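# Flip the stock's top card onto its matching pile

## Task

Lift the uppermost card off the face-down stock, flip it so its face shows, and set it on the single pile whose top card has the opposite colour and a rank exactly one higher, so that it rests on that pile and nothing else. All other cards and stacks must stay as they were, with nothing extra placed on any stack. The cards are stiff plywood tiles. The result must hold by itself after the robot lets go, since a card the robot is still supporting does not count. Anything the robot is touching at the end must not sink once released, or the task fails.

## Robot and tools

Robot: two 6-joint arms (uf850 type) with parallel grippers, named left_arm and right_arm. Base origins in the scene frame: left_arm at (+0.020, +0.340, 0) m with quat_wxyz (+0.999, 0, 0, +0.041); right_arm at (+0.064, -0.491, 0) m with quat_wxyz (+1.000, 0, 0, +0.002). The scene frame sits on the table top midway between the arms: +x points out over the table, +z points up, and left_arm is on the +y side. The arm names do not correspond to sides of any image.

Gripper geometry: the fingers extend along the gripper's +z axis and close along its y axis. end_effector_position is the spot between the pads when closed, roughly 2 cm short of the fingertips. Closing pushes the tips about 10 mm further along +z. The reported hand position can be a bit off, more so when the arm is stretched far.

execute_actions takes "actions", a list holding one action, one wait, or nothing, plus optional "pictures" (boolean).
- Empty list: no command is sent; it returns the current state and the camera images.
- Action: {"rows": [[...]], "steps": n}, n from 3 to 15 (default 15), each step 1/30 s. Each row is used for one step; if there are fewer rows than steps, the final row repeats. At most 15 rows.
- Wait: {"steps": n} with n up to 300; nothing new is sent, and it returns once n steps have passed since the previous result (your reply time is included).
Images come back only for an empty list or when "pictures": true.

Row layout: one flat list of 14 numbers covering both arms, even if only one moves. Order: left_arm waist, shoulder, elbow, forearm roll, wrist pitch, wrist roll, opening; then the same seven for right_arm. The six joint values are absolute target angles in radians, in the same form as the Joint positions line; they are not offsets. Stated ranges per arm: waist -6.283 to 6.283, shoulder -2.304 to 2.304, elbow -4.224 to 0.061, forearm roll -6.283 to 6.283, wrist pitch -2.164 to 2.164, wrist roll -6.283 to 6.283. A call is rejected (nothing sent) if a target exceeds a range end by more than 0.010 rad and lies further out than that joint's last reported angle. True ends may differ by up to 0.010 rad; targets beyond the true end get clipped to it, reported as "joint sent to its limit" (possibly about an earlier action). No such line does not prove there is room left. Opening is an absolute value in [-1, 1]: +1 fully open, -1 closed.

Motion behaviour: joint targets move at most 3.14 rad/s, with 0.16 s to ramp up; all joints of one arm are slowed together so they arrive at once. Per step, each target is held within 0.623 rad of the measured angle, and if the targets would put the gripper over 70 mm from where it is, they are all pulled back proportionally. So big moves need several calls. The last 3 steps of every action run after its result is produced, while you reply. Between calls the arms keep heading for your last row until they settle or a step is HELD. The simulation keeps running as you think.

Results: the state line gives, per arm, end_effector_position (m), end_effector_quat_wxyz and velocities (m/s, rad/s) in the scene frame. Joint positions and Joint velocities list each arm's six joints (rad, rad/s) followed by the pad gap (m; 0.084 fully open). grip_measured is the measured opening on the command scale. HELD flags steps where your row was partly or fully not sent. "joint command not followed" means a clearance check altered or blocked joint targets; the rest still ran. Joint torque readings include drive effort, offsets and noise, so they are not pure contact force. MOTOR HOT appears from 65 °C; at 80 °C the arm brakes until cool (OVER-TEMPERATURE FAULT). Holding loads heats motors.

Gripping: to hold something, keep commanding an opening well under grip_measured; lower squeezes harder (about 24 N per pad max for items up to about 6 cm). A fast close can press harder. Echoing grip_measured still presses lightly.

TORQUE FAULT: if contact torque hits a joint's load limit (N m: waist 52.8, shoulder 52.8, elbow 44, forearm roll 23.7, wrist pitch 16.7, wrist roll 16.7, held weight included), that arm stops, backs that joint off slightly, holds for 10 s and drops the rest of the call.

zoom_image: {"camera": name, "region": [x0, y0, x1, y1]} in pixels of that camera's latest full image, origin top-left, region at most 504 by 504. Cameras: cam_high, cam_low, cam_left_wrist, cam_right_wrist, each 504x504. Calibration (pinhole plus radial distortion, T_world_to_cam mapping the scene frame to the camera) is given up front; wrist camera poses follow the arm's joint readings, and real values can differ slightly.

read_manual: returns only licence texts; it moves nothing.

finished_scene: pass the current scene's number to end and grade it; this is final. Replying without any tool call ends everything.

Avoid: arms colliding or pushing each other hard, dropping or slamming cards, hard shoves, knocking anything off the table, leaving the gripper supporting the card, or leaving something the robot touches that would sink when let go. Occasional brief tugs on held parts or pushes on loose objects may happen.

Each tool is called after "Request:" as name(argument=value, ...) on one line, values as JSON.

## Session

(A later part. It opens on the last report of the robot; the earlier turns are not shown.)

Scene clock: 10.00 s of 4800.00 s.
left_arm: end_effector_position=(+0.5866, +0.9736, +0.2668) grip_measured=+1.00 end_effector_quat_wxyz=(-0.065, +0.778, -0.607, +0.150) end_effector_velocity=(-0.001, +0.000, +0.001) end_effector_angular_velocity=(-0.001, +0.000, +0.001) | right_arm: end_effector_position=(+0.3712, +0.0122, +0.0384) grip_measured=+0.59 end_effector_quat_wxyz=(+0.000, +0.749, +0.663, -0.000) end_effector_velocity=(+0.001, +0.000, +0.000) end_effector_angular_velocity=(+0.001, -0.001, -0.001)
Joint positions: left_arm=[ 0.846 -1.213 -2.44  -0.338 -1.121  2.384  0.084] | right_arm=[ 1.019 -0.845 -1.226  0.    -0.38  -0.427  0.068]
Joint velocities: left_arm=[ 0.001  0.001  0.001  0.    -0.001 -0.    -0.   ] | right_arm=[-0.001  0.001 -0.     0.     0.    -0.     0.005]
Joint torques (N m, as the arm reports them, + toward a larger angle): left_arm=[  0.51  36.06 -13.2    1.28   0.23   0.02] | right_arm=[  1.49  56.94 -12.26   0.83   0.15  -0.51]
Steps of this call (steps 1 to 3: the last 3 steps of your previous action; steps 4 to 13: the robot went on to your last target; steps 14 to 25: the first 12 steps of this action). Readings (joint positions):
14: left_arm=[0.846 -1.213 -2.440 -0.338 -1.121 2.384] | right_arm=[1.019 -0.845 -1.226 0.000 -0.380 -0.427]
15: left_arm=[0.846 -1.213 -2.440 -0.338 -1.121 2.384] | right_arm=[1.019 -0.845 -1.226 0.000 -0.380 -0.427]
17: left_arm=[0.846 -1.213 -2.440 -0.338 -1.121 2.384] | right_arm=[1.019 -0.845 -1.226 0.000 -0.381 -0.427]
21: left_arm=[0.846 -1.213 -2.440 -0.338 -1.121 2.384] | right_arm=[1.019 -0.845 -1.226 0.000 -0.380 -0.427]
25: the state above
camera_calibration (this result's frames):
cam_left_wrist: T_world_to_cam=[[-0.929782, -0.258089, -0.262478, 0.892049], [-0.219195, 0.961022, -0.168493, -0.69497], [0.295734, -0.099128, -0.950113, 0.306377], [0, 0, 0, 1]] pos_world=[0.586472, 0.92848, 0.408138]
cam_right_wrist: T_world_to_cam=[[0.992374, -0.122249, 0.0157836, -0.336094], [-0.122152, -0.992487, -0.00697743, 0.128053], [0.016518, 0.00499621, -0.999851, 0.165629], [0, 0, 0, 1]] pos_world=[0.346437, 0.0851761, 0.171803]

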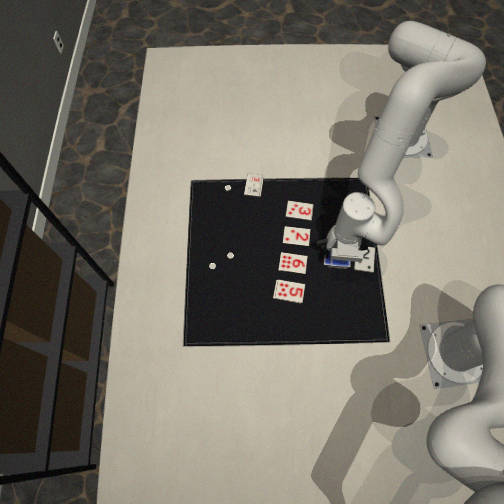

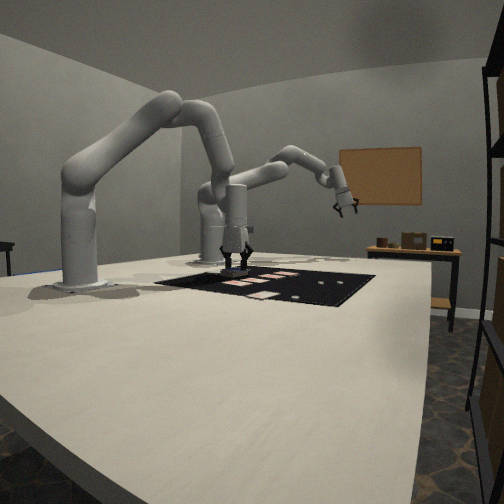

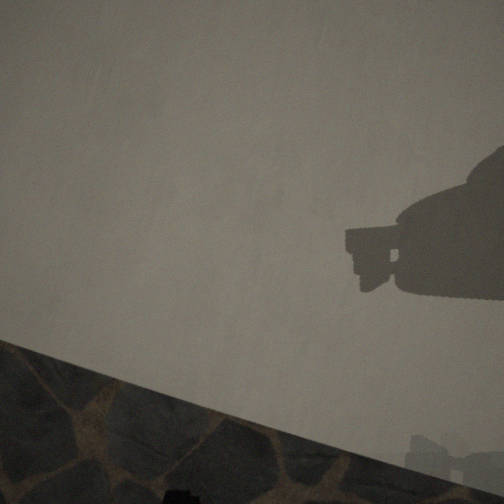

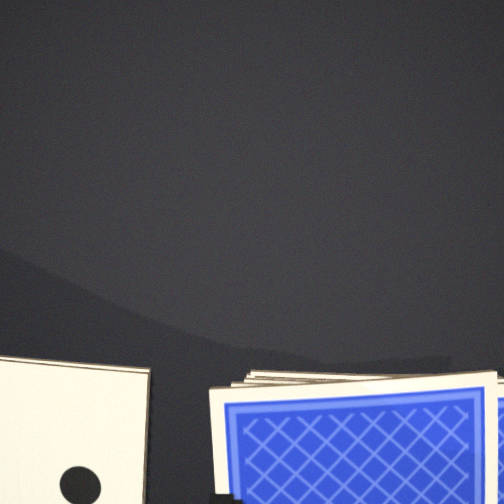

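Request:
execute_actions(actions=[{"rows":[[0.846,-1.213,-2.44,-0.338,-1.121,2.384,1,1.019,-0.8454,-1.2258,0,-0.3804,-0.427,1],[0.846,-1.213,-2.44,-0.338,-1.121,2.384,1,1.019,-0.8454,-1.2258,0,-0.3804,-0.427,1],[0.846,-1.213,-2.44,-0.338,-1.121,2.384,1,1.019,-0.8454,-1.2258,0,-0.3804,-0.427,1],[0.846,-1.213,-2.44,-0.338,-1.121,2.384,1,1.06,-0.66,-1.25,0,-0.59,-0.39,1]],"steps":15}])

Request:
execute_actions(actions=[{"steps":12}], pictures=true)

Request:
zoom_image(camera="cam_right_wrist", region=[150, 200, 504, 504])

Request:
zoom_image(camera="cam_low", region=[210, 255, 260, 285])

Scene clock: 10.70 s of 4800.00 s.
left_arm: end_effector_position=(+0.5866, +0.9736, +0.2668) grip_measured=+1.00 end_effector_quat_wxyz=(-0.065, +0.778, -0.607, +0.150) end_effector_velocity=(+0.000, -0.000, -0.001) end_effector_angular_velocity=(-0.001, +0.001, -0.000) | right_arm: end_effector_position=(+0.3612, +0.0319, +0.1290) grip_measured=+1.00 end_effector_quat_wxyz=(-0.000, +0.748, +0.664, +0.001) end_effector_velocity=(-0.048, +0.050, +0.324) end_effector_angular_velocity=(+0.015, -0.009, +0.017)
Joint positions: left_arm=[ 0.846 -1.213 -2.44  -0.338 -1.121  2.384  0.084] | right_arm=[ 1.05  -0.704 -1.245  0.    -0.539 -0.399  0.084]
Joint velocities: left_arm=[-0.    -0.001  0.    -0.    -0.    -0.    -0.   ] | right_arm=[ 0.111  0.499 -0.069 -0.002 -0.551  0.096  0.001]
Joint torques (N m, as the arm reports them, + toward a larger angle): left_arm=[ -0.27  35.67 -13.14   0.81   0.21  -0.02] | right_arm=[ -1.26  39.1  -10.5    0.93   0.6   -0.54]
Steps of this call (steps 1 to 3: the last 3 steps of your previous action; steps 4 to 9: the robot went on to your last target; steps 10 to 21: the first 12 steps of this action). Readings (joint positions):
10: left_arm=[0.846 -1.213 -2.440 -0.338 -1.121 2.384] | right_arm=[1.019 -0.845 -1.226 0.000 -0.380 -0.427]
11: left_arm=[0.846 -1.213 -2.440 -0.338 -1.121 2.384] | right_arm=[1.019 -0.845 -1.226 0.000 -0.380 -0.427]
13: left_arm=[0.846 -1.213 -2.440 -0.338 -1.121 2.384] | right_arm=[1.019 -0.845 -1.226 -0.000 -0.381 -0.427]
17: left_arm=[0.846 -1.213 -2.440 -0.338 -1.121 2.384] | right_arm=[1.033 -0.783 -1.233 -0.000 -0.452 -0.414]
21: the state above

Scene clock: 11.10 s of 4800.00 s.
left_arm: end_effector_position=(+0.5866, +0.9736, +0.2668) grip_measured=+1.00 end_effector_quat_wxyz=(-0.065, +0.778, -0.607, +0.150) end_effector_velocity=(-0.000, -0.000, +0.000) end_effector_angular_velocity=(+0.000, +0.000, -0.002) | right_arm: end_effector_position=(+0.3559, +0.0341, +0.1564) grip_measured=+1.00 end_effector_quat_wxyz=(+0.000, +0.747, +0.664, -0.000) end_effector_velocity=(-0.000, +0.002, +0.005) end_effector_angular_velocity=(+0.005, -0.003, +0.003)
Joint positions: left_arm=[ 0.846 -1.213 -2.44  -0.338 -1.121  2.384  0.084] | right_arm=[ 1.06  -0.661 -1.25  -0.    -0.59  -0.39   0.084]
Joint velocities: left_arm=[-0.     0.    -0.     0.    -0.001  0.002  0.   ] | right_arm=[ 0.003  0.007 -0.003 -0.001 -0.004  0.001  0.   ]
Joint torques (N m, as the arm reports them, + toward a larger angle): left_arm=[  0.95  35.81 -13.46   1.     0.16   0.01] | right_arm=[  1.91  53.89 -14.04   0.63   0.2   -0.5 ]
Kept back: nothing.
Steps of this call (steps 1 to 3: the last 3 steps of your previous action; steps 4 to 12: the robot went on to your last target). Readings (joint positions):
1: left_arm=[0.846 -1.213 -2.440 -0.338 -1.121 2.384] | right_arm=[1.054 -0.689 -1.247 0.000 -0.555 -0.396]
2: left_arm=[0.846 -1.213 -2.440 -0.338 -1.121 2.384] | right_arm=[1.056 -0.678 -1.249 0.000 -0.567 -0.394]
4: left_arm=[0.846 -1.213 -2.440 -0.338 -1.121 2.384] | right_arm=[1.058 -0.668 -1.250 0.000 -0.580 -0.392]
8: left_arm=[0.846 -1.213 -2.440 -0.338 -1.121 2.384] | right_arm=[1.060 -0.662 -1.249 -0.000 -0.588 -0.390]
12: the state above
camera_calibration (this result's frames):
cam_left_wrist: T_world_to_cam=[[-0.929782, -0.258089, -0.262478, 0.89205], [-0.219195, 0.961022, -0.168493, -0.69497], [0.295733, -0.0991283, -0.950113, 0.306377], [0, 0, 0, 1]] pos_world=[0.586472, 0.92848, 0.408138]
cam_right_wrist: T_world_to_cam=[[0.99285, -0.118364, 0.0154668, -0.320322], [-0.118281, -0.992961, -0.00616935, 0.147261], [0.0160881, 0.00429581, -0.999861, 0.283956], [0, 0, 0, 1]] pos_world=[0.330881, 0.107091, 0.289779]

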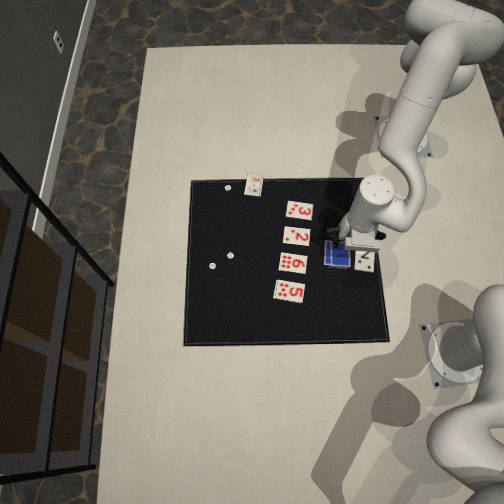

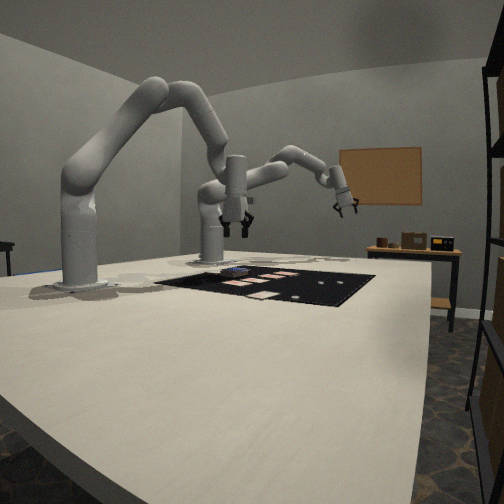

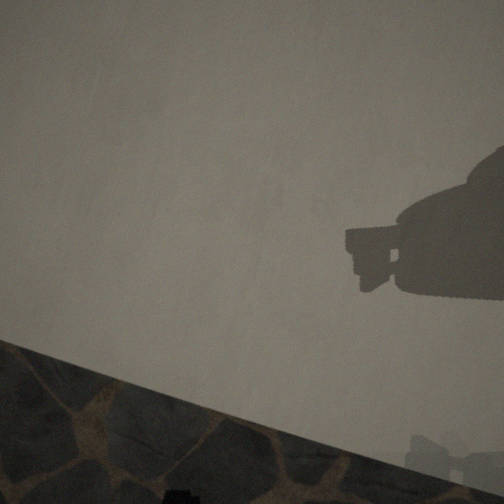

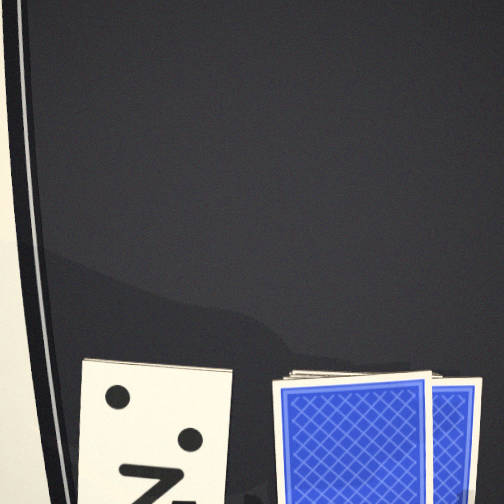

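Region (150, 200, 504, 504) of cam_right_wrist's 504x504 image, scaled by 1.424, with more detail than that image has; it fills the top 433 rows of this view, and the rest is white.

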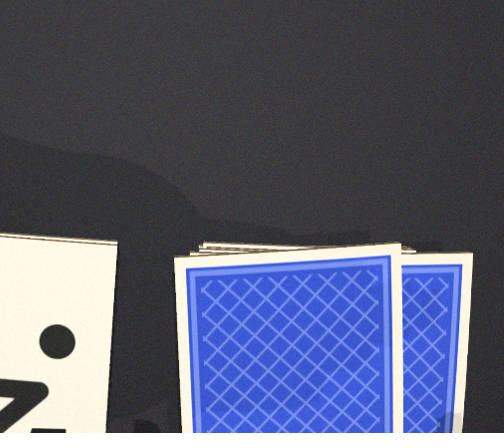

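Region (210, 255, 260, 285) of cam_low's 504x504 image, scaled by 10.080, with more detail than that image has; it fills the top 302 rows of this view, and the rest is white.

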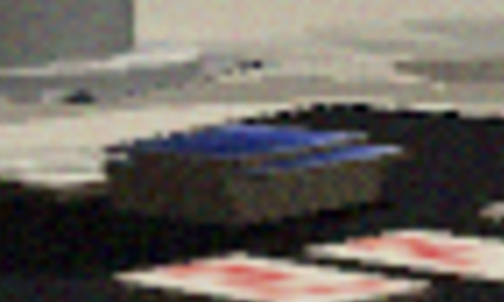

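Request:
execute_actions(actions=[{"rows":[[0.846,-1.213,-2.44,-0.338,-1.121,2.384,1,1.029,-0.798,-1.2056,0,-0.407,-0.473,1]],"steps":15}])

Request:
execute_actions(actions=[{"rows":[[0.846,-1.213,-2.44,-0.338,-1.121,2.384,1,1.029,-0.82,-1.21,0,-0.39,-0.473,1],[0.846,-1.213,-2.44,-0.338,-1.121,2.384,1,1.029,-0.82,-1.21,0,-0.39,-0.473,1],[0.846,-1.213,-2.44,-0.338,-1.121,2.384,1,1.029,-0.82,-1.21,0,-0.39,-0.473,1],[0.846,-1.213,-2.44,-0.338,-1.121,2.384,1,1.029,-0.8422,-1.2146,0,-0.3724,-0.473,1]],"steps":15}], pictures=true)

Request:
zoom_image(camera="cam_low", region=[210, 245, 270, 285])

Scene clock: 12.13 s of 4800.00 s.
left_arm: end_effector_position=(+0.5866, +0.9736, +0.2668) grip_measured=+1.00 end_effector_quat_wxyz=(-0.065, +0.778, -0.607, +0.150) end_effector_velocity=(-0.000, +0.000, -0.001) end_effector_angular_velocity=(-0.000, -0.000, +0.001) | right_arm: end_effector_position=(+0.3639, +0.0129, +0.0636) grip_measured=+1.00 end_effector_quat_wxyz=(+0.000, +0.731, +0.683, -0.001) end_effector_velocity=(+0.011, +0.002, -0.036) end_effector_angular_velocity=(+0.041, -0.024, +0.032)
Joint positions: left_arm=[ 0.846 -1.213 -2.44  -0.338 -1.121  2.384  0.084] | right_arm=[ 1.03  -0.793 -1.207 -0.    -0.415 -0.469  0.084]
Joint velocities: left_arm=[ 0.001 -0.001 -0.    -0.     0.001  0.001 -0.   ] | right_arm=[-0.014 -0.059  0.004  0.001  0.11  -0.047  0.   ]
Joint torques (N m, as the arm reports them, + toward a larger angle): left_arm=[  0.4   36.62 -13.49   1.16   0.25   0.01] | right_arm=[  3.22  62.85 -13.11   1.03   0.03  -0.55]
Steps of this call (steps 1 to 19: the robot went on to your last target; steps 20 to 31: the first 12 steps of this action). Readings (joint positions):
20: left_arm=[0.846 -1.213 -2.440 -0.338 -1.121 2.384] | right_arm=[1.060 -0.660 -1.250 0.000 -0.590 -0.390]
21: left_arm=[0.846 -1.213 -2.440 -0.338 -1.121 2.384] | right_arm=[1.059 -0.663 -1.250 0.000 -0.584 -0.393]
23: left_arm=[0.846 -1.213 -2.440 -0.338 -1.121 2.384] | right_arm=[1.052 -0.694 -1.242 0.000 -0.541 -0.412]
27: left_arm=[0.846 -1.213 -2.440 -0.338 -1.121 2.384] | right_arm=[1.036 -0.767 -1.214 -0.000 -0.451 -0.453]
31: the state above

Scene clock: 12.63 s of 4800.00 s.
left_arm: end_effector_position=(+0.5866, +0.9736, +0.2668) grip_measured=+1.00 end_effector_quat_wxyz=(-0.065, +0.778, -0.607, +0.150) end_effector_velocity=(+0.000, -0.000, +0.000) end_effector_angular_velocity=(-0.000, -0.001, +0.001) | right_arm: end_effector_position=(+0.3643, +0.0122, +0.0379) grip_measured=+1.00 end_effector_quat_wxyz=(+0.000, +0.730, +0.684, -0.000) end_effector_velocity=(+0.002, +0.003, -0.009) end_effector_angular_velocity=(+0.008, -0.005, +0.001)
Joint positions: left_arm=[ 0.846 -1.213 -2.44  -0.338 -1.121  2.384  0.084] | right_arm=[ 1.029 -0.84  -1.214 -0.    -0.374 -0.473  0.084]
Joint velocities: left_arm=[-0.     0.    -0.    -0.001 -0.    -0.001 -0.   ] | right_arm=[-0.001 -0.019 -0.009 -0.     0.02  -0.001  0.   ]
Joint torques (N m, as the arm reports them, + toward a larger angle): left_arm=[  0.56  36.74 -13.17   0.97   0.24   0.03] | right_arm=[  3.59  59.56 -11.96   0.71  -0.02  -0.43]
Steps of this call (steps 1 to 3: the last 3 steps of your previous action; steps 4 to 15: the first 12 steps of this action). Readings (joint positions):
4: left_arm=[0.846 -1.213 -2.440 -0.338 -1.121 2.384] | right_arm=[1.029 -0.796 -1.207 0.000 -0.408 -0.472]
5: left_arm=[0.846 -1.213 -2.440 -0.338 -1.121 2.384] | right_arm=[1.029 -0.799 -1.207 0.000 -0.405 -0.473]
7: left_arm=[0.846 -1.213 -2.440 -0.338 -1.121 2.384] | right_arm=[1.029 -0.809 -1.209 0.000 -0.398 -0.473]
11: left_arm=[0.846 -1.213 -2.440 -0.338 -1.121 2.384] | right_arm=[1.029 -0.833 -1.212 -0.000 -0.380 -0.473]
15: the state above
camera_calibration (this result's frames):
cam_left_wrist: T_world_to_cam=[[-0.929782, -0.258089, -0.262478, 0.892049], [-0.219195, 0.961022, -0.168493, -0.69497], [0.295733, -0.0991279, -0.950113, 0.306377], [0, 0, 0, 1]] pos_world=[0.586472, 0.92848, 0.408138]
cam_right_wrist: T_world_to_cam=[[0.997662, -0.0665058, 0.0157388, -0.33186], [-0.0664042, -0.997769, -0.00689442, 0.106948], [0.0161622, 0.00583317, -0.999852, 0.165355], [0, 0, 0, 1]] pos_world=[0.335513, 0.0836743, 0.171291]

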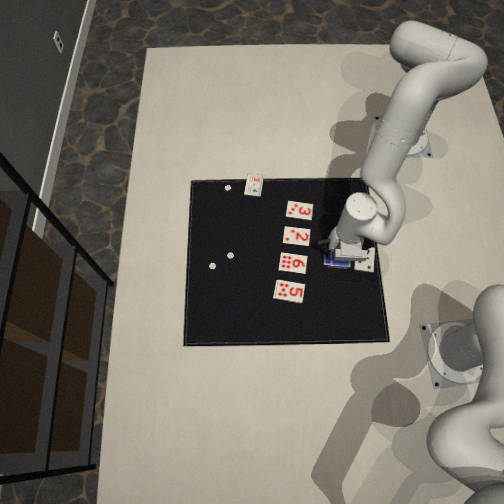

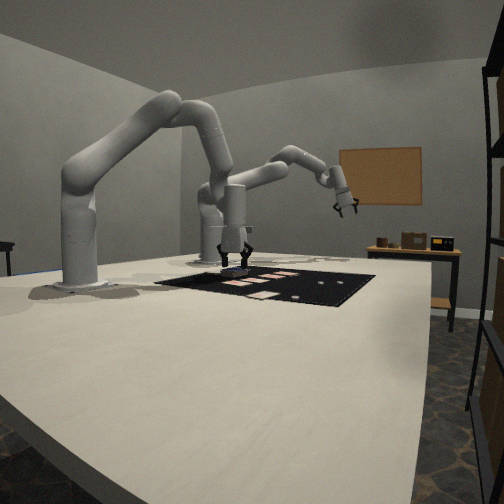

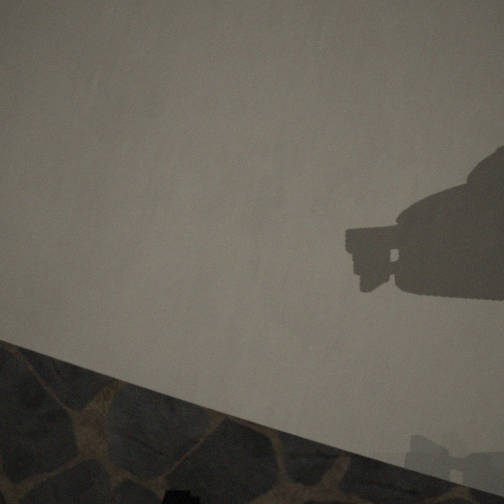

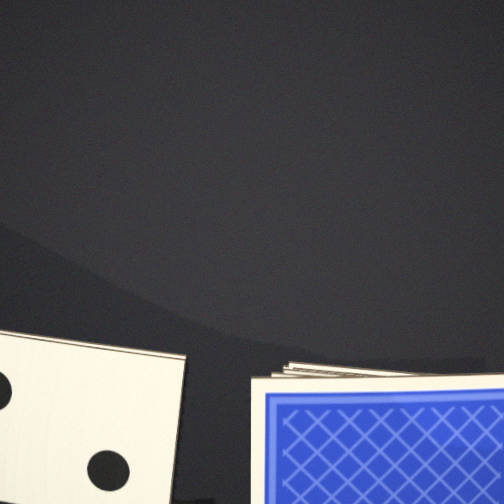

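Region (210, 245, 270, 285) of cam_low's 504x504 image, scaled by 8.400, with more detail than that image has.

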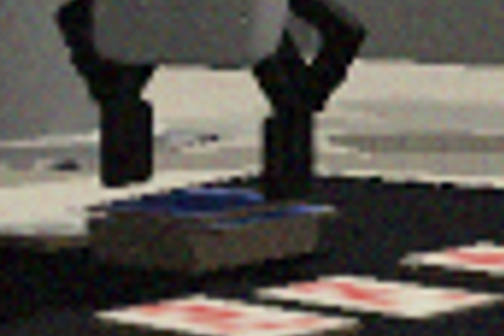

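Request:
execute_actions(actions=[{"rows":[[0.846,-1.213,-2.44,-0.338,-1.121,2.384,1,1.029,-0.8422,-1.2146,0,-0.3724,-0.473,0.9],[0.846,-1.213,-2.44,-0.338,-1.121,2.384,1,1.029,-0.8422,-1.2146,0,-0.3724,-0.473,0.85],[0.846,-1.213,-2.44,-0.338,-1.121,2.384,1,1.029,-0.8422,-1.2146,0,-0.3724,-0.473,0.8],[0.846,-1.213,-2.44,-0.338,-1.121,2.384,1,1.029,-0.8422,-1.2146,0,-0.3724,-0.473,0.75],[0.846,-1.213,-2.44,-0.338,-1.121,2.384,1,1.029,-0.8422,-1.2146,0,-0.3724,-0.473,0.7],[0.846,-1.213,-2.44,-0.338,-1.121,2.384,1,1.029,-0.8422,-1.2146,0,-0.3724,-0.473,0.65],[0.846,-1.213,-2.44,-0.338,-1.121,2.384,1,1.029,-0.8422,-1.2146,0,-0.3724,-0.473,0.6],[0.846,-1.213,-2.44,-0.338,-1.121,2.384,1,1.029,-0.8422,-1.2146,0,-0.3724,-0.473,0.56],[0.846,-1.213,-2.44,-0.338,-1.121,2.384,1,1.029,-0.8422,-1.2146,0,-0.3724,-0.473,0.52],[0.846,-1.213,-2.44,-0.338,-1.121,2.384,1,1.029,-0.8422,-1.2146,0,-0.3724,-0.473,0.48],[0.846,-1.213,-2.44,-0.338,-1.121,2.384,1,1.029,-0.8422,-1.2146,0,-0.3724,-0.473,0.44]],"steps":15}])

Request:
execute_actions(actions=[{"steps":5}], pictures=true)

Request:
zoom_image(camera="cam_low", region=[210, 245, 270, 285])

Scene clock: 13.27 s of 4800.00 s.
left_arm: end_effector_position=(+0.5866, +0.9736, +0.2668) grip_measured=+1.00 end_effector_quat_wxyz=(-0.065, +0.778, -0.607, +0.150) end_effector_velocity=(+0.000, -0.001, +0.000) end_effector_angular_velocity=(-0.000, +0.000, -0.001) | right_arm: end_effector_position=(+0.3643, +0.0122, +0.0370) grip_measured=+0.49 end_effector_quat_wxyz=(+0.000, +0.730, +0.684, +0.000) end_effector_velocity=(-0.000, -0.000, -0.000) end_effector_angular_velocity=(-0.001, -0.000, +0.003)
Joint positions: left_arm=[ 0.846 -1.213 -2.44  -0.338 -1.121  2.384  0.084] | right_arm=[ 1.029 -0.842 -1.215  0.    -0.372 -0.473  0.064]
Joint velocities: left_arm=[-0.001  0.001  0.001  0.    -0.     0.     0.   ] | right_arm=[ 0.001 -0.     0.    -0.002  0.    -0.001 -0.032]
Joint torques (N m, as the arm reports them, + toward a larger angle): left_arm=[  0.1   37.08 -13.23   1.39   0.21   0.1 ] | right_arm=[  2.74  56.98 -12.11   0.73   0.23  -0.49]
Steps of this call (steps 1 to 3: the last 3 steps of your previous action; steps 4 to 7: the robot went on to your last target; steps 8 to 19: the first 12 steps of this action). Readings (joint positions):
8: left_arm=[0.846 -1.213 -2.440 -0.338 -1.121 2.384] | right_arm=[1.029 -0.842 -1.215 0.000 -0.372 -0.473]
9: left_arm=[0.846 -1.213 -2.440 -0.338 -1.121 2.384] | right_arm=[1.029 -0.842 -1.215 0.000 -0.372 -0.473]
11: left_arm=[0.846 -1.213 -2.440 -0.338 -1.121 2.384] | right_arm=[1.029 -0.842 -1.215 0.000 -0.372 -0.473]
15: left_arm=[0.846 -1.213 -2.440 -0.338 -1.121 2.384] | right_arm=[1.029 -0.842 -1.215 0.000 -0.372 -0.473]
19: the state above

Scene clock: 13.43 s of 4800.00 s.
left_arm: end_effector_position=(+0.5866, +0.9736, +0.2668) grip_measured=+1.00 end_effector_quat_wxyz=(-0.065, +0.778, -0.607, +0.150) end_effector_velocity=(-0.000, +0.001, +0.000) end_effector_angular_velocity=(+0.001, -0.001, +0.001) | right_arm: end_effector_position=(+0.3644, +0.0123, +0.0371) grip_measured=+0.46 end_effector_quat_wxyz=(-0.000, +0.730, +0.684, +0.000) end_effector_velocity=(-0.000, -0.000, -0.000) end_effector_angular_velocity=(-0.001, +0.001, +0.001)
Joint positions: left_arm=[ 0.846 -1.213 -2.44  -0.338 -1.121  2.384  0.084] | right_arm=[ 1.029 -0.842 -1.215 -0.    -0.372 -0.473  0.063]
Joint velocities: left_arm=[ 0.001  0.     0.    -0.     0.001 -0.     0.   ] | right_arm=[ 0.    -0.001  0.     0.    -0.001 -0.001 -0.001]
Joint torques (N m, as the arm reports them, + toward a larger angle): left_arm=[  1.38  36.29 -12.94   0.91   0.25   0.06] | right_arm=[  0.76  55.43 -11.64   1.54   0.16  -0.49]
Kept back: nothing.
Steps of this call (steps 1 to 3: the last 3 steps of your previous action; steps 4 to 5: the robot went on to your last target). Readings (joint positions):
1: left_arm=[0.846 -1.213 -2.440 -0.338 -1.121 2.384] | right_arm=[1.029 -0.842 -1.215 -0.000 -0.372 -0.473]
2: left_arm=[0.846 -1.213 -2.440 -0.338 -1.121 2.384] | right_arm=[1.029 -0.842 -1.215 -0.000 -0.372 -0.473]
4: left_arm=[0.846 -1.213 -2.440 -0.338 -1.121 2.384] | right_arm=[1.029 -0.842 -1.215 -0.000 -0.372 -0.473]
5: the state above
camera_calibration (this result's frames):
cam_left_wrist: T_world_to_cam=[[-0.929782, -0.258089, -0.262478, 0.892049], [-0.219195, 0.961022, -0.168493, -0.69497], [0.295733, -0.0991278, -0.950113, 0.306377], [0, 0, 0, 1]] pos_world=[0.586472, 0.92848, 0.408138]
cam_right_wrist: T_world_to_cam=[[0.997658, -0.0665273, 0.0158781, -0.331926], [-0.0664205, -0.997766, -0.00716167, 0.107057], [0.0163191, 0.00609027, -0.999848, 0.164489], [0, 0, 0, 1]] pos_world=[0.335576, 0.0837339, 0.170502]

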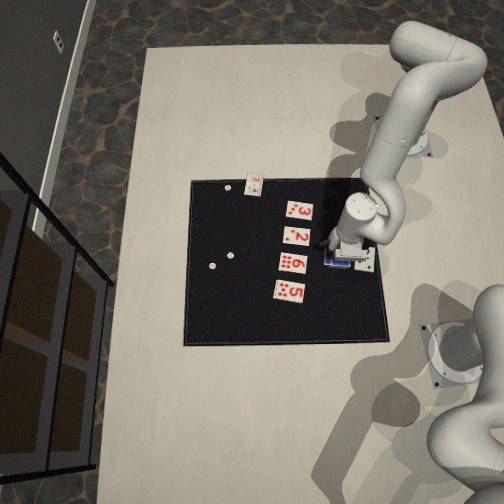

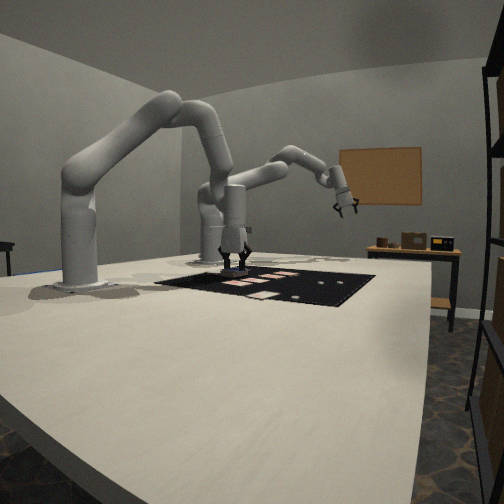

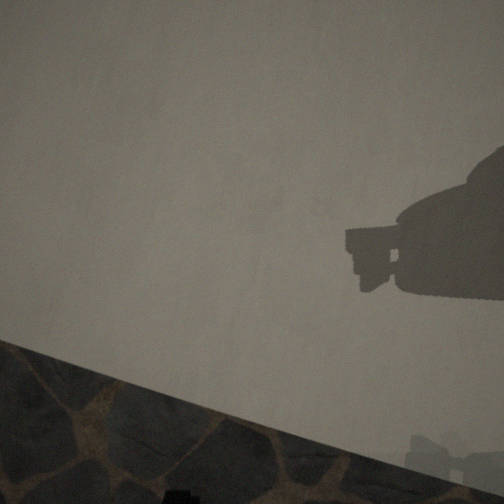

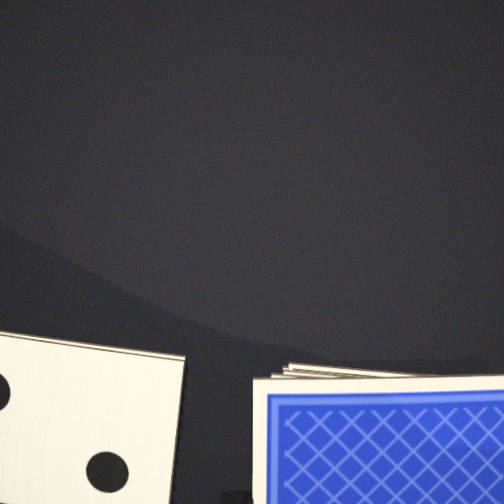

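Region (210, 245, 270, 285) of cam_low's 504x504 image, scaled by 8.400, with more detail than that image has.

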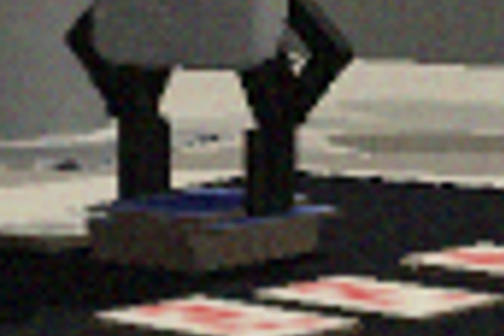

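Request:
execute_actions(actions=[{"rows":[[0.846,-1.213,-2.44,-0.338,-1.121,2.384,1,1.029,-0.8422,-1.2146,0,-0.3724,-0.473,0.38],[0.846,-1.213,-2.44,-0.338,-1.121,2.384,1,1.029,-0.8422,-1.2146,0,-0.3724,-0.473,0.32],[0.846,-1.213,-2.44,-0.338,-1.121,2.384,1,1.029,-0.8422,-1.2146,0,-0.3724,-0.473,0.26],[0.846,-1.213,-2.44,-0.338,-1.121,2.384,1,1.029,-0.8422,-1.2146,0,-0.3724,-0.473,0.2],[0.846,-1.213,-2.44,-0.338,-1.121,2.384,1,1.029,-0.8422,-1.2146,0,-0.3724,-0.473,0.2],[0.846,-1.213,-2.44,-0.338,-1.121,2.384,1,1.029,-0.8422,-1.2146,0,-0.3724,-0.473,0.2],[0.846,-1.213,-2.44,-0.338,-1.121,2.384,1,1.029,-0.8422,-1.2146,0,-0.3724,-0.473,0.2],[0.846,-1.213,-2.44,-0.338,-1.121,2.384,1,1.029,-0.82,-1.21,0,-0.39,-0.473,0.2]],"steps":15}])

Request:
execute_actions(actions=[{"steps":6}], pictures=true)

Request:
zoom_image(camera="cam_low", region=[210, 245, 270, 285])

Scene clock: 14.07 s of 4800.00 s.
left_arm: end_effector_position=(+0.5866, +0.9736, +0.2668) grip_measured=+1.00 end_effector_quat_wxyz=(-0.065, +0.778, -0.607, +0.150) end_effector_velocity=(-0.001, +0.000, -0.001) end_effector_angular_velocity=(-0.000, +0.001, +0.000) | right_arm: end_effector_position=(+0.3644, +0.0124, +0.0448) grip_measured=+0.46 end_effector_quat_wxyz=(-0.000, +0.730, +0.684, +0.000) end_effector_velocity=(+0.005, +0.009, +0.053) end_effector_angular_velocity=(+0.020, -0.011, -0.001)
Joint positions: left_arm=[ 0.846 -1.213 -2.44  -0.338 -1.121  2.384  0.084] | right_arm=[ 1.029 -0.827 -1.211  0.    -0.384 -0.473  0.063]
Joint velocities: left_arm=[ 0.    -0.001  0.     0.001 -0.    -0.     0.   ] | right_arm=[ 0.001  0.093  0.006  0.002 -0.064 -0.     0.   ]
Joint torques (N m, as the arm reports them, + toward a larger angle): left_arm=[  0.62  37.25 -13.5    0.96   0.25   0.02] | right_arm=[  4.27  50.88 -11.16   1.46   0.29  -0.56]
Steps of this call (steps 1 to 7: the robot went on to your last target; steps 8 to 19: the first 12 steps of this action). Readings (joint positions):
8: left_arm=[0.846 -1.213 -2.440 -0.338 -1.121 2.384] | right_arm=[1.029 -0.842 -1.215 -0.000 -0.372 -0.473]
9: left_arm=[0.846 -1.213 -2.440 -0.338 -1.121 2.384] | right_arm=[1.029 -0.842 -1.215 -0.000 -0.372 -0.473]
11: left_arm=[0.846 -1.213 -2.440 -0.338 -1.121 2.384] | right_arm=[1.029 -0.842 -1.215 -0.000 -0.372 -0.473]
15: left_arm=[0.846 -1.213 -2.440 -0.338 -1.121 2.384] | right_arm=[1.029 -0.842 -1.215 -0.000 -0.373 -0.473]
19: the state above

Scene clock: 14.27 s of 4800.00 s.
left_arm: end_effector_position=(+0.5866, +0.9736, +0.2668) grip_measured=+1.00 end_effector_quat_wxyz=(-0.065, +0.778, -0.607, +0.150) end_effector_velocity=(+0.002, -0.002, +0.001) end_effector_angular_velocity=(+0.000, -0.000, -0.003) | right_arm: end_effector_position=(+0.3644, +0.0123, +0.0482) grip_measured=+0.46 end_effector_quat_wxyz=(+0.000, +0.730, +0.684, -0.000) end_effector_velocity=(-0.001, -0.001, +0.003) end_effector_angular_velocity=(-0.003, +0.002, +0.001)
Joint positions: left_arm=[ 0.846 -1.213 -2.44  -0.338 -1.121  2.384  0.084] | right_arm=[ 1.029 -0.821 -1.21   0.    -0.389 -0.473  0.063]
Joint velocities: left_arm=[-0.003  0.001 -0.     0.    -0.001 -0.    -0.   ] | right_arm=[ 0.001  0.006  0.003 -0.001 -0.007  0.001  0.   ]
Joint torques (N m, as the arm reports them, + toward a larger angle): left_arm=[  0.28  36.17 -13.38   0.88   0.1   -0.01] | right_arm=[  1.53  58.26 -11.93   1.33   0.21  -0.55]
Kept back: nothing.
Steps of this call (steps 1 to 3: the last 3 steps of your previous action; steps 4 to 6: the robot went on to your last target). Readings (joint positions):
1: left_arm=[0.846 -1.213 -2.440 -0.338 -1.121 2.384] | right_arm=[1.029 -0.825 -1.211 0.000 -0.386 -0.473]
2: left_arm=[0.846 -1.213 -2.440 -0.338 -1.121 2.384] | right_arm=[1.029 -0.823 -1.211 0.000 -0.387 -0.473]
4: left_arm=[0.846 -1.213 -2.440 -0.338 -1.121 2.384] | right_arm=[1.029 -0.821 -1.210 0.000 -0.389 -0.473]
6: the state above
camera_calibration (this result's frames):
cam_left_wrist: T_world_to_cam=[[-0.929782, -0.258089, -0.262478, 0.89205], [-0.219195, 0.961022, -0.168493, -0.69497], [0.295734, -0.099128, -0.950113, 0.306377], [0, 0, 0, 1]] pos_world=[0.586472, 0.92848, 0.408138]
cam_right_wrist: T_world_to_cam=[[0.997661, -0.066508, 0.0157714, -0.33209], [-0.066405, -0.997768, -0.00696292, 0.107133], [0.0161993, 0.00589934, -0.999851, 0.175685], [0, 0, 0, 1]] pos_world=[0.335582, 0.083771, 0.181642]

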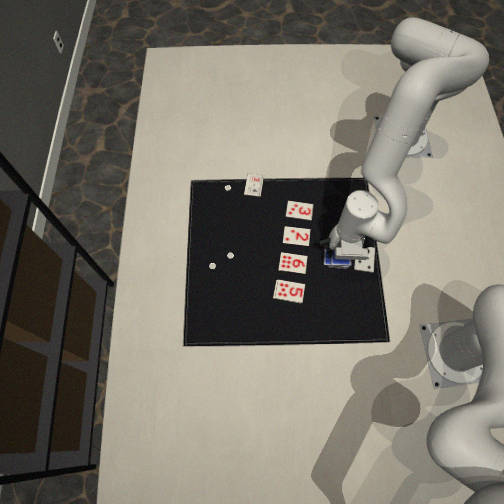

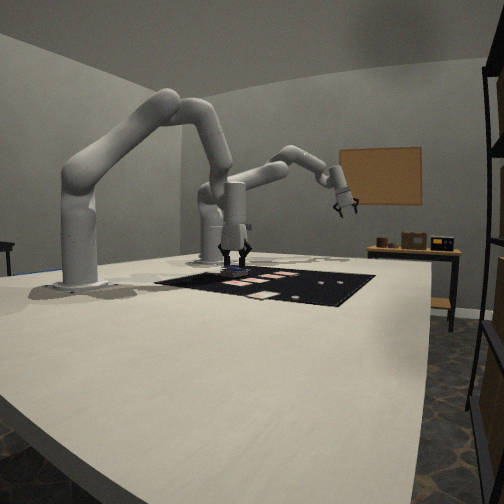

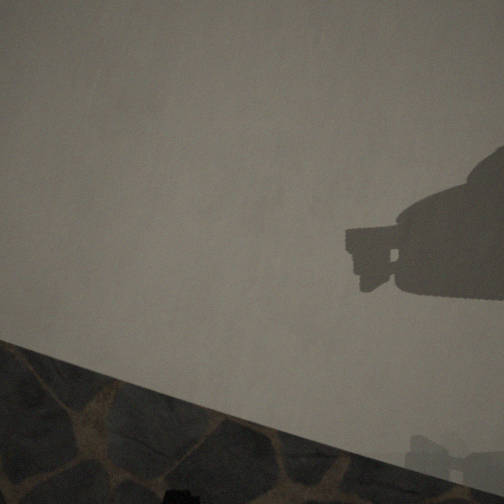

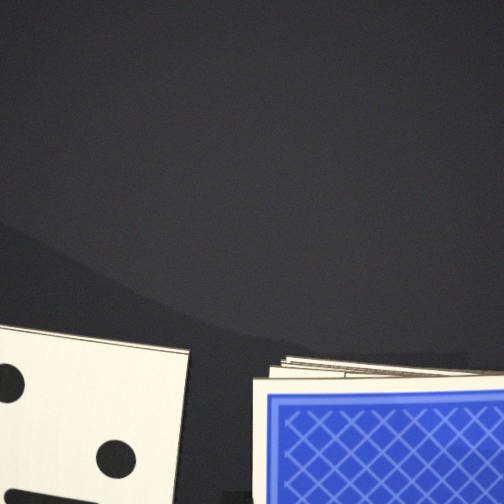

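Region (210, 245, 270, 285) of cam_low's 504x504 image, scaled by 8.400, with more detail than that image has.

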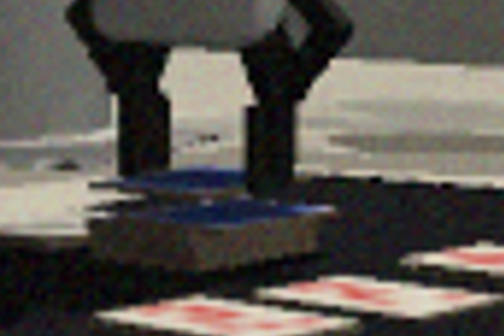

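Request:
execute_actions(actions=[{"rows":[[0.846,-0.9,-1.8,-0.2,-0.3,2.1,0.3,1.029,-0.76,-1.2,0,-0.435,-0.473,0.2],[0.846,-0.9,-1.8,-0.2,-0.3,2.1,0.3,1.029,-0.76,-1.2,0,-0.435,-0.473,0.2],[0.846,-0.9,-1.8,-0.2,-0.3,2.1,0.3,1.029,-0.76,-1.2,0,-0.435,-0.473,0.2],[0.846,-0.9,-1.8,-0.2,-0.3,2.1,0.3,1.029,-0.76,-1.2,0,-0.435,-0.473,0.2],[0.846,-0.9,-1.8,-0.2,-0.3,2.1,0.3,1.029,-0.76,-1.2,0,-0.435,-0.473,0.2],[0.846,-0.9,-1.8,-0.2,-0.3,2.1,0.3,1.029,-0.76,-1.2,0,-0.435,-0.473,0.2],[0.846,-0.365,-0.348,0,1.588,1.571,0.3,0.787,-0.519,-1.417,0,-0.898,1.473,0.2]],"steps":15}])

Request:
execute_actions(actions=[{"steps":60}], pictures=true)

Scene clock: 15.20 s of 4800.00 s.
left_arm: end_effector_position=(+0.5541, +1.0118, +0.2856) grip_measured=+0.29 end_effector_quat_wxyz=(-0.230, +0.849, -0.469, +0.084) end_effector_velocity=(-0.040, +0.063, +0.513) end_effector_angular_velocity=(+0.679, -0.584, +0.742) | right_arm: end_effector_position=(+0.3952, +0.0109, +0.1188) grip_measured=+0.46 end_effector_quat_wxyz=(-0.001, +0.783, +0.622, +0.003) end_effector_velocity=(+0.241, -0.026, +0.337) end_effector_angular_velocity=(+0.045, -0.024, -1.319)
Joint positions: left_arm=[ 0.846 -0.9   -1.897 -0.2   -0.52   2.087  0.056] | right_arm=[ 0.984 -0.719 -1.243  0.    -0.518 -0.354  0.063]
Joint velocities: left_arm=[-0.002  0.894  0.582  0.356  0.688 -0.934 -0.001] | right_arm=[-0.359  0.37  -0.335 -0.001 -0.654  0.961  0.   ]
Joint torques (N m, as the arm reports them, + toward a larger angle): left_arm=[  0.77  59.77 -25.88   2.37   0.53  -0.03] | right_arm=[  5.54  46.78 -10.98   1.16   0.1   -0.63]
Steps of this call (steps 1 to 15: the robot went on to your last target; step 16: nothing new was sent; steps 17 to 28: the first 12 steps of this action). Readings (joint positions):
17: left_arm=[0.846 -1.213 -2.440 -0.338 -1.121 2.384] | right_arm=[1.029 -0.820 -1.210 0.000 -0.390 -0.473]
18: left_arm=[0.846 -1.210 -2.434 -0.337 -1.114 2.381] | right_arm=[1.029 -0.816 -1.208 -0.000 -0.394 -0.473]
20: left_arm=[0.846 -1.184 -2.380 -0.325 -1.059 2.356] | right_arm=[1.029 -0.792 -1.204 -0.000 -0.412 -0.473]
24: left_arm=[0.846 -1.035 -2.085 -0.259 -0.752 2.222] | right_arm=[1.027 -0.763 -1.204 0.000 -0.435 -0.467]
28: the state above

Scene clock: 17.20 s of 4800.00 s.
left_arm: end_effector_position=(+0.3359, +0.7610, +0.2999) grip_measured=+0.29 end_effector_quat_wxyz=(+0.671, -0.671, +0.224, -0.224) end_effector_velocity=(-0.001, +0.000, +0.000) end_effector_angular_velocity=(+0.000, -0.002, +0.001) | right_arm: end_effector_position=(+0.5003, -0.0499, +0.3100) grip_measured=+0.46 end_effector_quat_wxyz=(+0.000, +0.942, -0.335, +0.000) end_effector_velocity=(-0.000, +0.000, -0.000) end_effector_angular_velocity=(-0.001, -0.000, +0.002)
Joint positions: left_arm=[ 0.846 -0.365 -0.348 -0.     1.588  1.571  0.056] | right_arm=[ 0.787 -0.519 -1.417 -0.    -0.898  1.473  0.063]
Joint velocities: left_arm=[ 0.002 -0.     0.     0.001  0.002 -0.001  0.   ] | right_arm=[ 0.001 -0.     0.    -0.001 -0.    -0.001 -0.   ]
Joint torques (N m, as the arm reports them, + toward a larger angle): left_arm=[ 0.34  8.86 -5.14  0.78  1.6   0.04] | right_arm=[  2.6   53.54 -16.06   1.13   0.16  -0.46]
Kept back: nothing.
Steps of this call (steps 1 to 3: the last 3 steps of your previous action; steps 4 to 60: the robot went on to your last target). Readings (joint positions):
1: left_arm=[0.846 -0.868 -1.878 -0.189 -0.501 2.056] | right_arm=[0.972 -0.708 -1.253 0.000 -0.539 -0.322]
2: left_arm=[0.846 -0.834 -1.852 -0.177 -0.482 2.026] | right_arm=[0.961 -0.697 -1.263 0.000 -0.560 -0.289]
4: left_arm=[0.846 -0.767 -1.771 -0.152 -0.413 1.962] | right_arm=[0.940 -0.675 -1.281 0.000 -0.602 -0.217]
8: left_arm=[0.846 -0.613 -1.535 -0.094 -0.173 1.813] | right_arm=[0.899 -0.633 -1.318 0.000 -0.681 -0.051]
60: the state above
camera_calibration (this result's frames):
cam_left_wrist: T_world_to_cam=[[-0.00897757, -0.019832, -0.999763, 0.343212], [-0.791898, 0.610633, -0.00500195, -0.130086], [0.610588, 0.791665, -0.0211869, -0.671336], [0, 0, 0, 1]] pos_world=[0.309976, 0.617715, 0.328257]
cam_right_wrist: T_world_to_cam=[[-0.631648, -0.775094, 0.0158098, 0.303784], [-0.775242, 0.631625, -0.00705711, 0.491932], [-0.00451591, -0.016714, -0.99985, 0.444825], [0, 0, 0, 1]] pos_world=[0.57526, -0.0678201, 0.443427]

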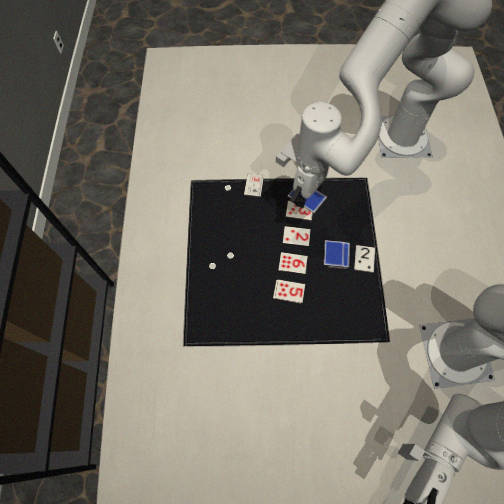

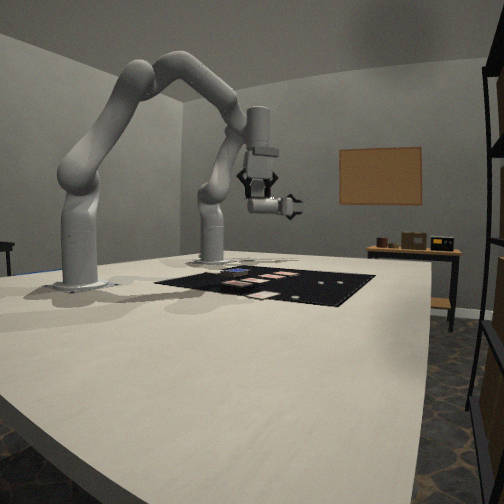

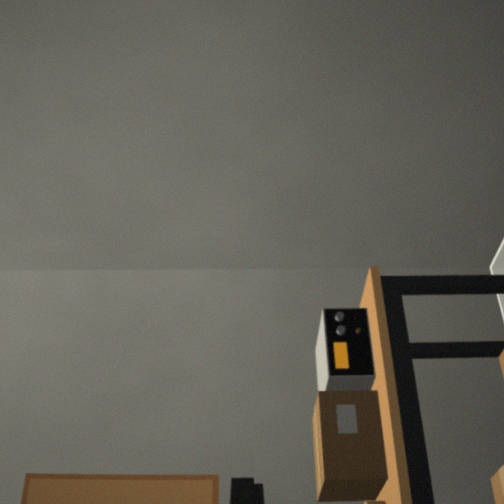

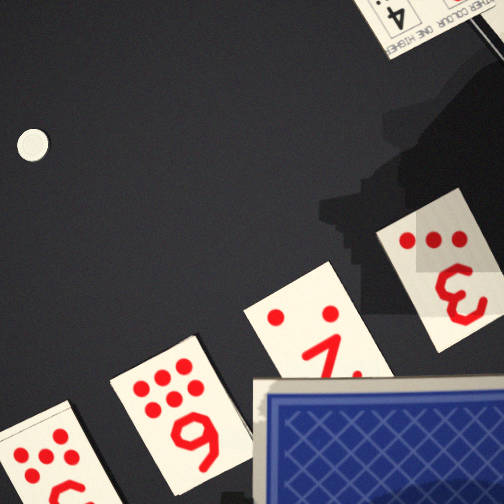

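Request:
execute_actions(actions=[{"rows":[[-0.764,-0.365,-0.348,0,1.588,1.571,0.2,0.787,-0.519,-1.417,0,-0.898,1.473,0.2]],"steps":15}])

Request:
execute_actions(actions=[{"steps":45}], pictures=true)

Scene clock: 17.67 s of 4800.00 s.
left_arm: end_effector_position=(+0.4366, +0.6617, +0.2999) grip_measured=+0.19 end_effector_quat_wxyz=(+0.635, -0.635, +0.312, -0.312) end_effector_velocity=(+0.257, -0.332, -0.000) end_effector_angular_velocity=(-0.001, +0.000, -0.797) | right_arm: end_effector_position=(+0.5003, -0.0499, +0.3100) grip_measured=+0.46 end_effector_quat_wxyz=(+0.000, +0.942, -0.335, +0.000) end_effector_velocity=(-0.000, +0.000, -0.000) end_effector_angular_velocity=(-0.001, -0.001, +0.002)
Joint positions: left_arm=[ 0.577 -0.365 -0.348  0.     1.588  1.571  0.052] | right_arm=[ 0.787 -0.519 -1.417 -0.    -0.898  1.473  0.063]
Joint velocities: left_arm=[-0.797 -0.001 -0.     0.     0.    -0.    -0.   ] | right_arm=[ 0.001 -0.    -0.    -0.001  0.    -0.001  0.   ]
Joint torques (N m, as the arm reports them, + toward a larger angle): left_arm=[-0.06  9.71 -4.64  0.72  1.61  0.01] | right_arm=[  2.47  50.77 -15.88   0.69   0.04  -0.47]
Steps of this call (steps 1 to 2: the robot went on to your last target; steps 3 to 14: the first 12 steps of this action). Readings (joint positions):
3: left_arm=[0.846 -0.365 -0.348 -0.000 1.588 1.571] | right_arm=[0.787 -0.519 -1.417 -0.000 -0.898 1.473]
4: left_arm=[0.841 -0.365 -0.348 -0.000 1.588 1.571] | right_arm=[0.787 -0.519 -1.417 0.000 -0.898 1.473]
6: left_arm=[0.796 -0.365 -0.348 -0.000 1.588 1.571] | right_arm=[0.787 -0.519 -1.417 -0.000 -0.898 1.473]
10: left_arm=[0.683 -0.365 -0.348 0.000 1.588 1.571] | right_arm=[0.787 -0.519 -1.417 0.000 -0.898 1.473]
14: the state above

Scene clock: 19.17 s of 4800.00 s.
left_arm: end_effector_position=(+0.4716, +0.0693, +0.2999) grip_measured=+0.19 end_effector_quat_wxyz=(+0.349, -0.349, +0.615, -0.615) end_effector_velocity=(-0.215, -0.360, +0.001) end_effector_angular_velocity=(-0.001, -0.001, -0.796) | right_arm: end_effector_position=(+0.5003, -0.0499, +0.3100) grip_measured=+0.46 end_effector_quat_wxyz=(+0.000, +0.942, -0.335, +0.000) end_effector_velocity=(-0.001, +0.001, -0.000) end_effector_angular_velocity=(+0.000, +0.000, +0.002)
Joint positions: left_arm=[-0.621 -0.365 -0.348  0.     1.588  1.571  0.052] | right_arm=[ 0.787 -0.519 -1.417  0.    -0.898  1.473  0.063]
Joint velocities: left_arm=[-0.797  0.001  0.    -0.     0.001  0.    -0.   ] | right_arm=[ 0.002  0.     0.     0.001  0.    -0.001 -0.   ]
Joint torques (N m, as the arm reports them, + toward a larger angle): left_arm=[ 1.55  9.27 -4.83  0.51  1.59 -0.04] | right_arm=[  3.27  51.81 -16.2    1.14   0.16  -0.56]
Kept back: nothing.
Steps of this call (steps 1 to 3: the last 3 steps of your previous action; steps 4 to 45: the robot went on to your last target). Readings (joint positions):
1: left_arm=[0.550 -0.365 -0.348 0.000 1.588 1.571] | right_arm=[0.787 -0.519 -1.417 0.000 -0.898 1.473]
2: left_arm=[0.523 -0.365 -0.348 0.000 1.588 1.571] | right_arm=[0.787 -0.519 -1.417 -0.000 -0.898 1.473]
4: left_arm=[0.470 -0.365 -0.348 0.000 1.588 1.571] | right_arm=[0.787 -0.519 -1.417 -0.000 -0.898 1.473]
8: left_arm=[0.364 -0.365 -0.348 0.000 1.588 1.571] | right_arm=[0.787 -0.519 -1.417 -0.000 -0.898 1.473]
45: the state above
camera_calibration (this result's frames):
cam_left_wrist: T_world_to_cam=[[-0.0206391, 0.0068579, -0.999763, 0.334359], [0.525196, 0.850967, -0.00500493, -0.238046], [0.850731, -0.525175, -0.021165, -0.228591], [0, 0, 0, 1]] pos_world=[0.326391, 0.0802263, 0.32825]
cam_right_wrist: T_world_to_cam=[[-0.63165, -0.775093, 0.015809, 0.303786], [-0.775241, 0.631627, -0.00705704, 0.491932], [-0.00451552, -0.0167134, -0.99985, 0.444826], [0, 0, 0, 1]] pos_world=[0.57526, -0.0678203, 0.443428]

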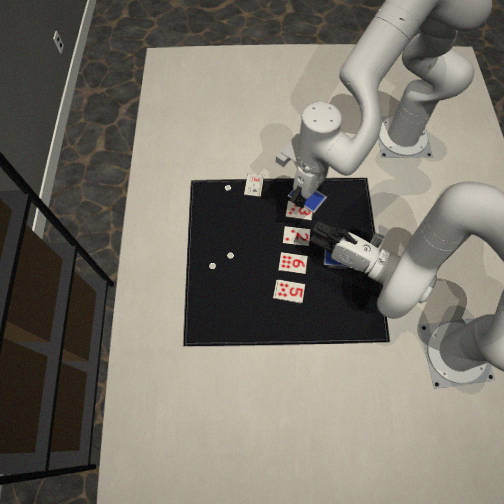

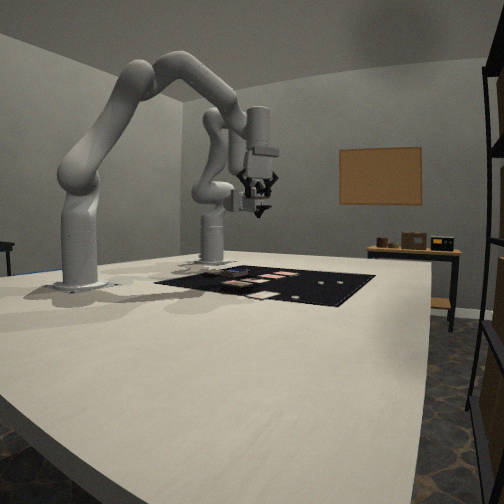

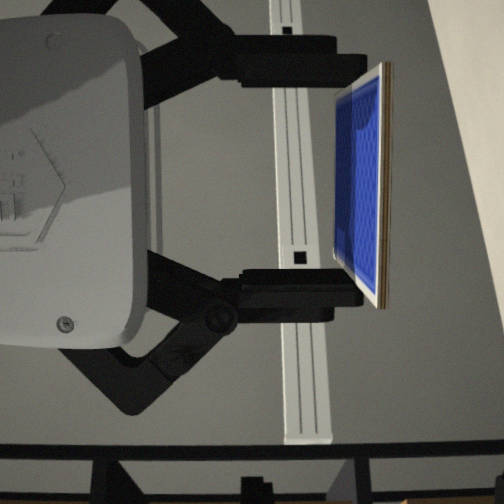

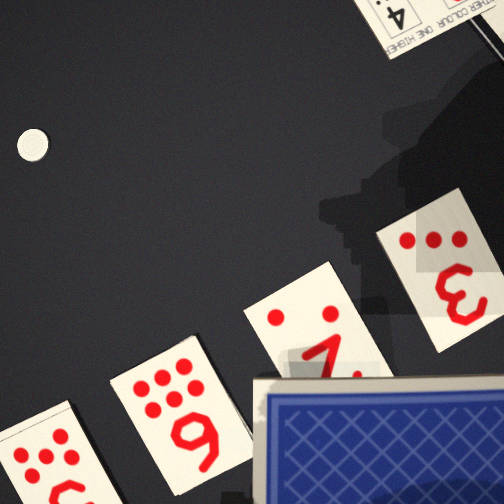

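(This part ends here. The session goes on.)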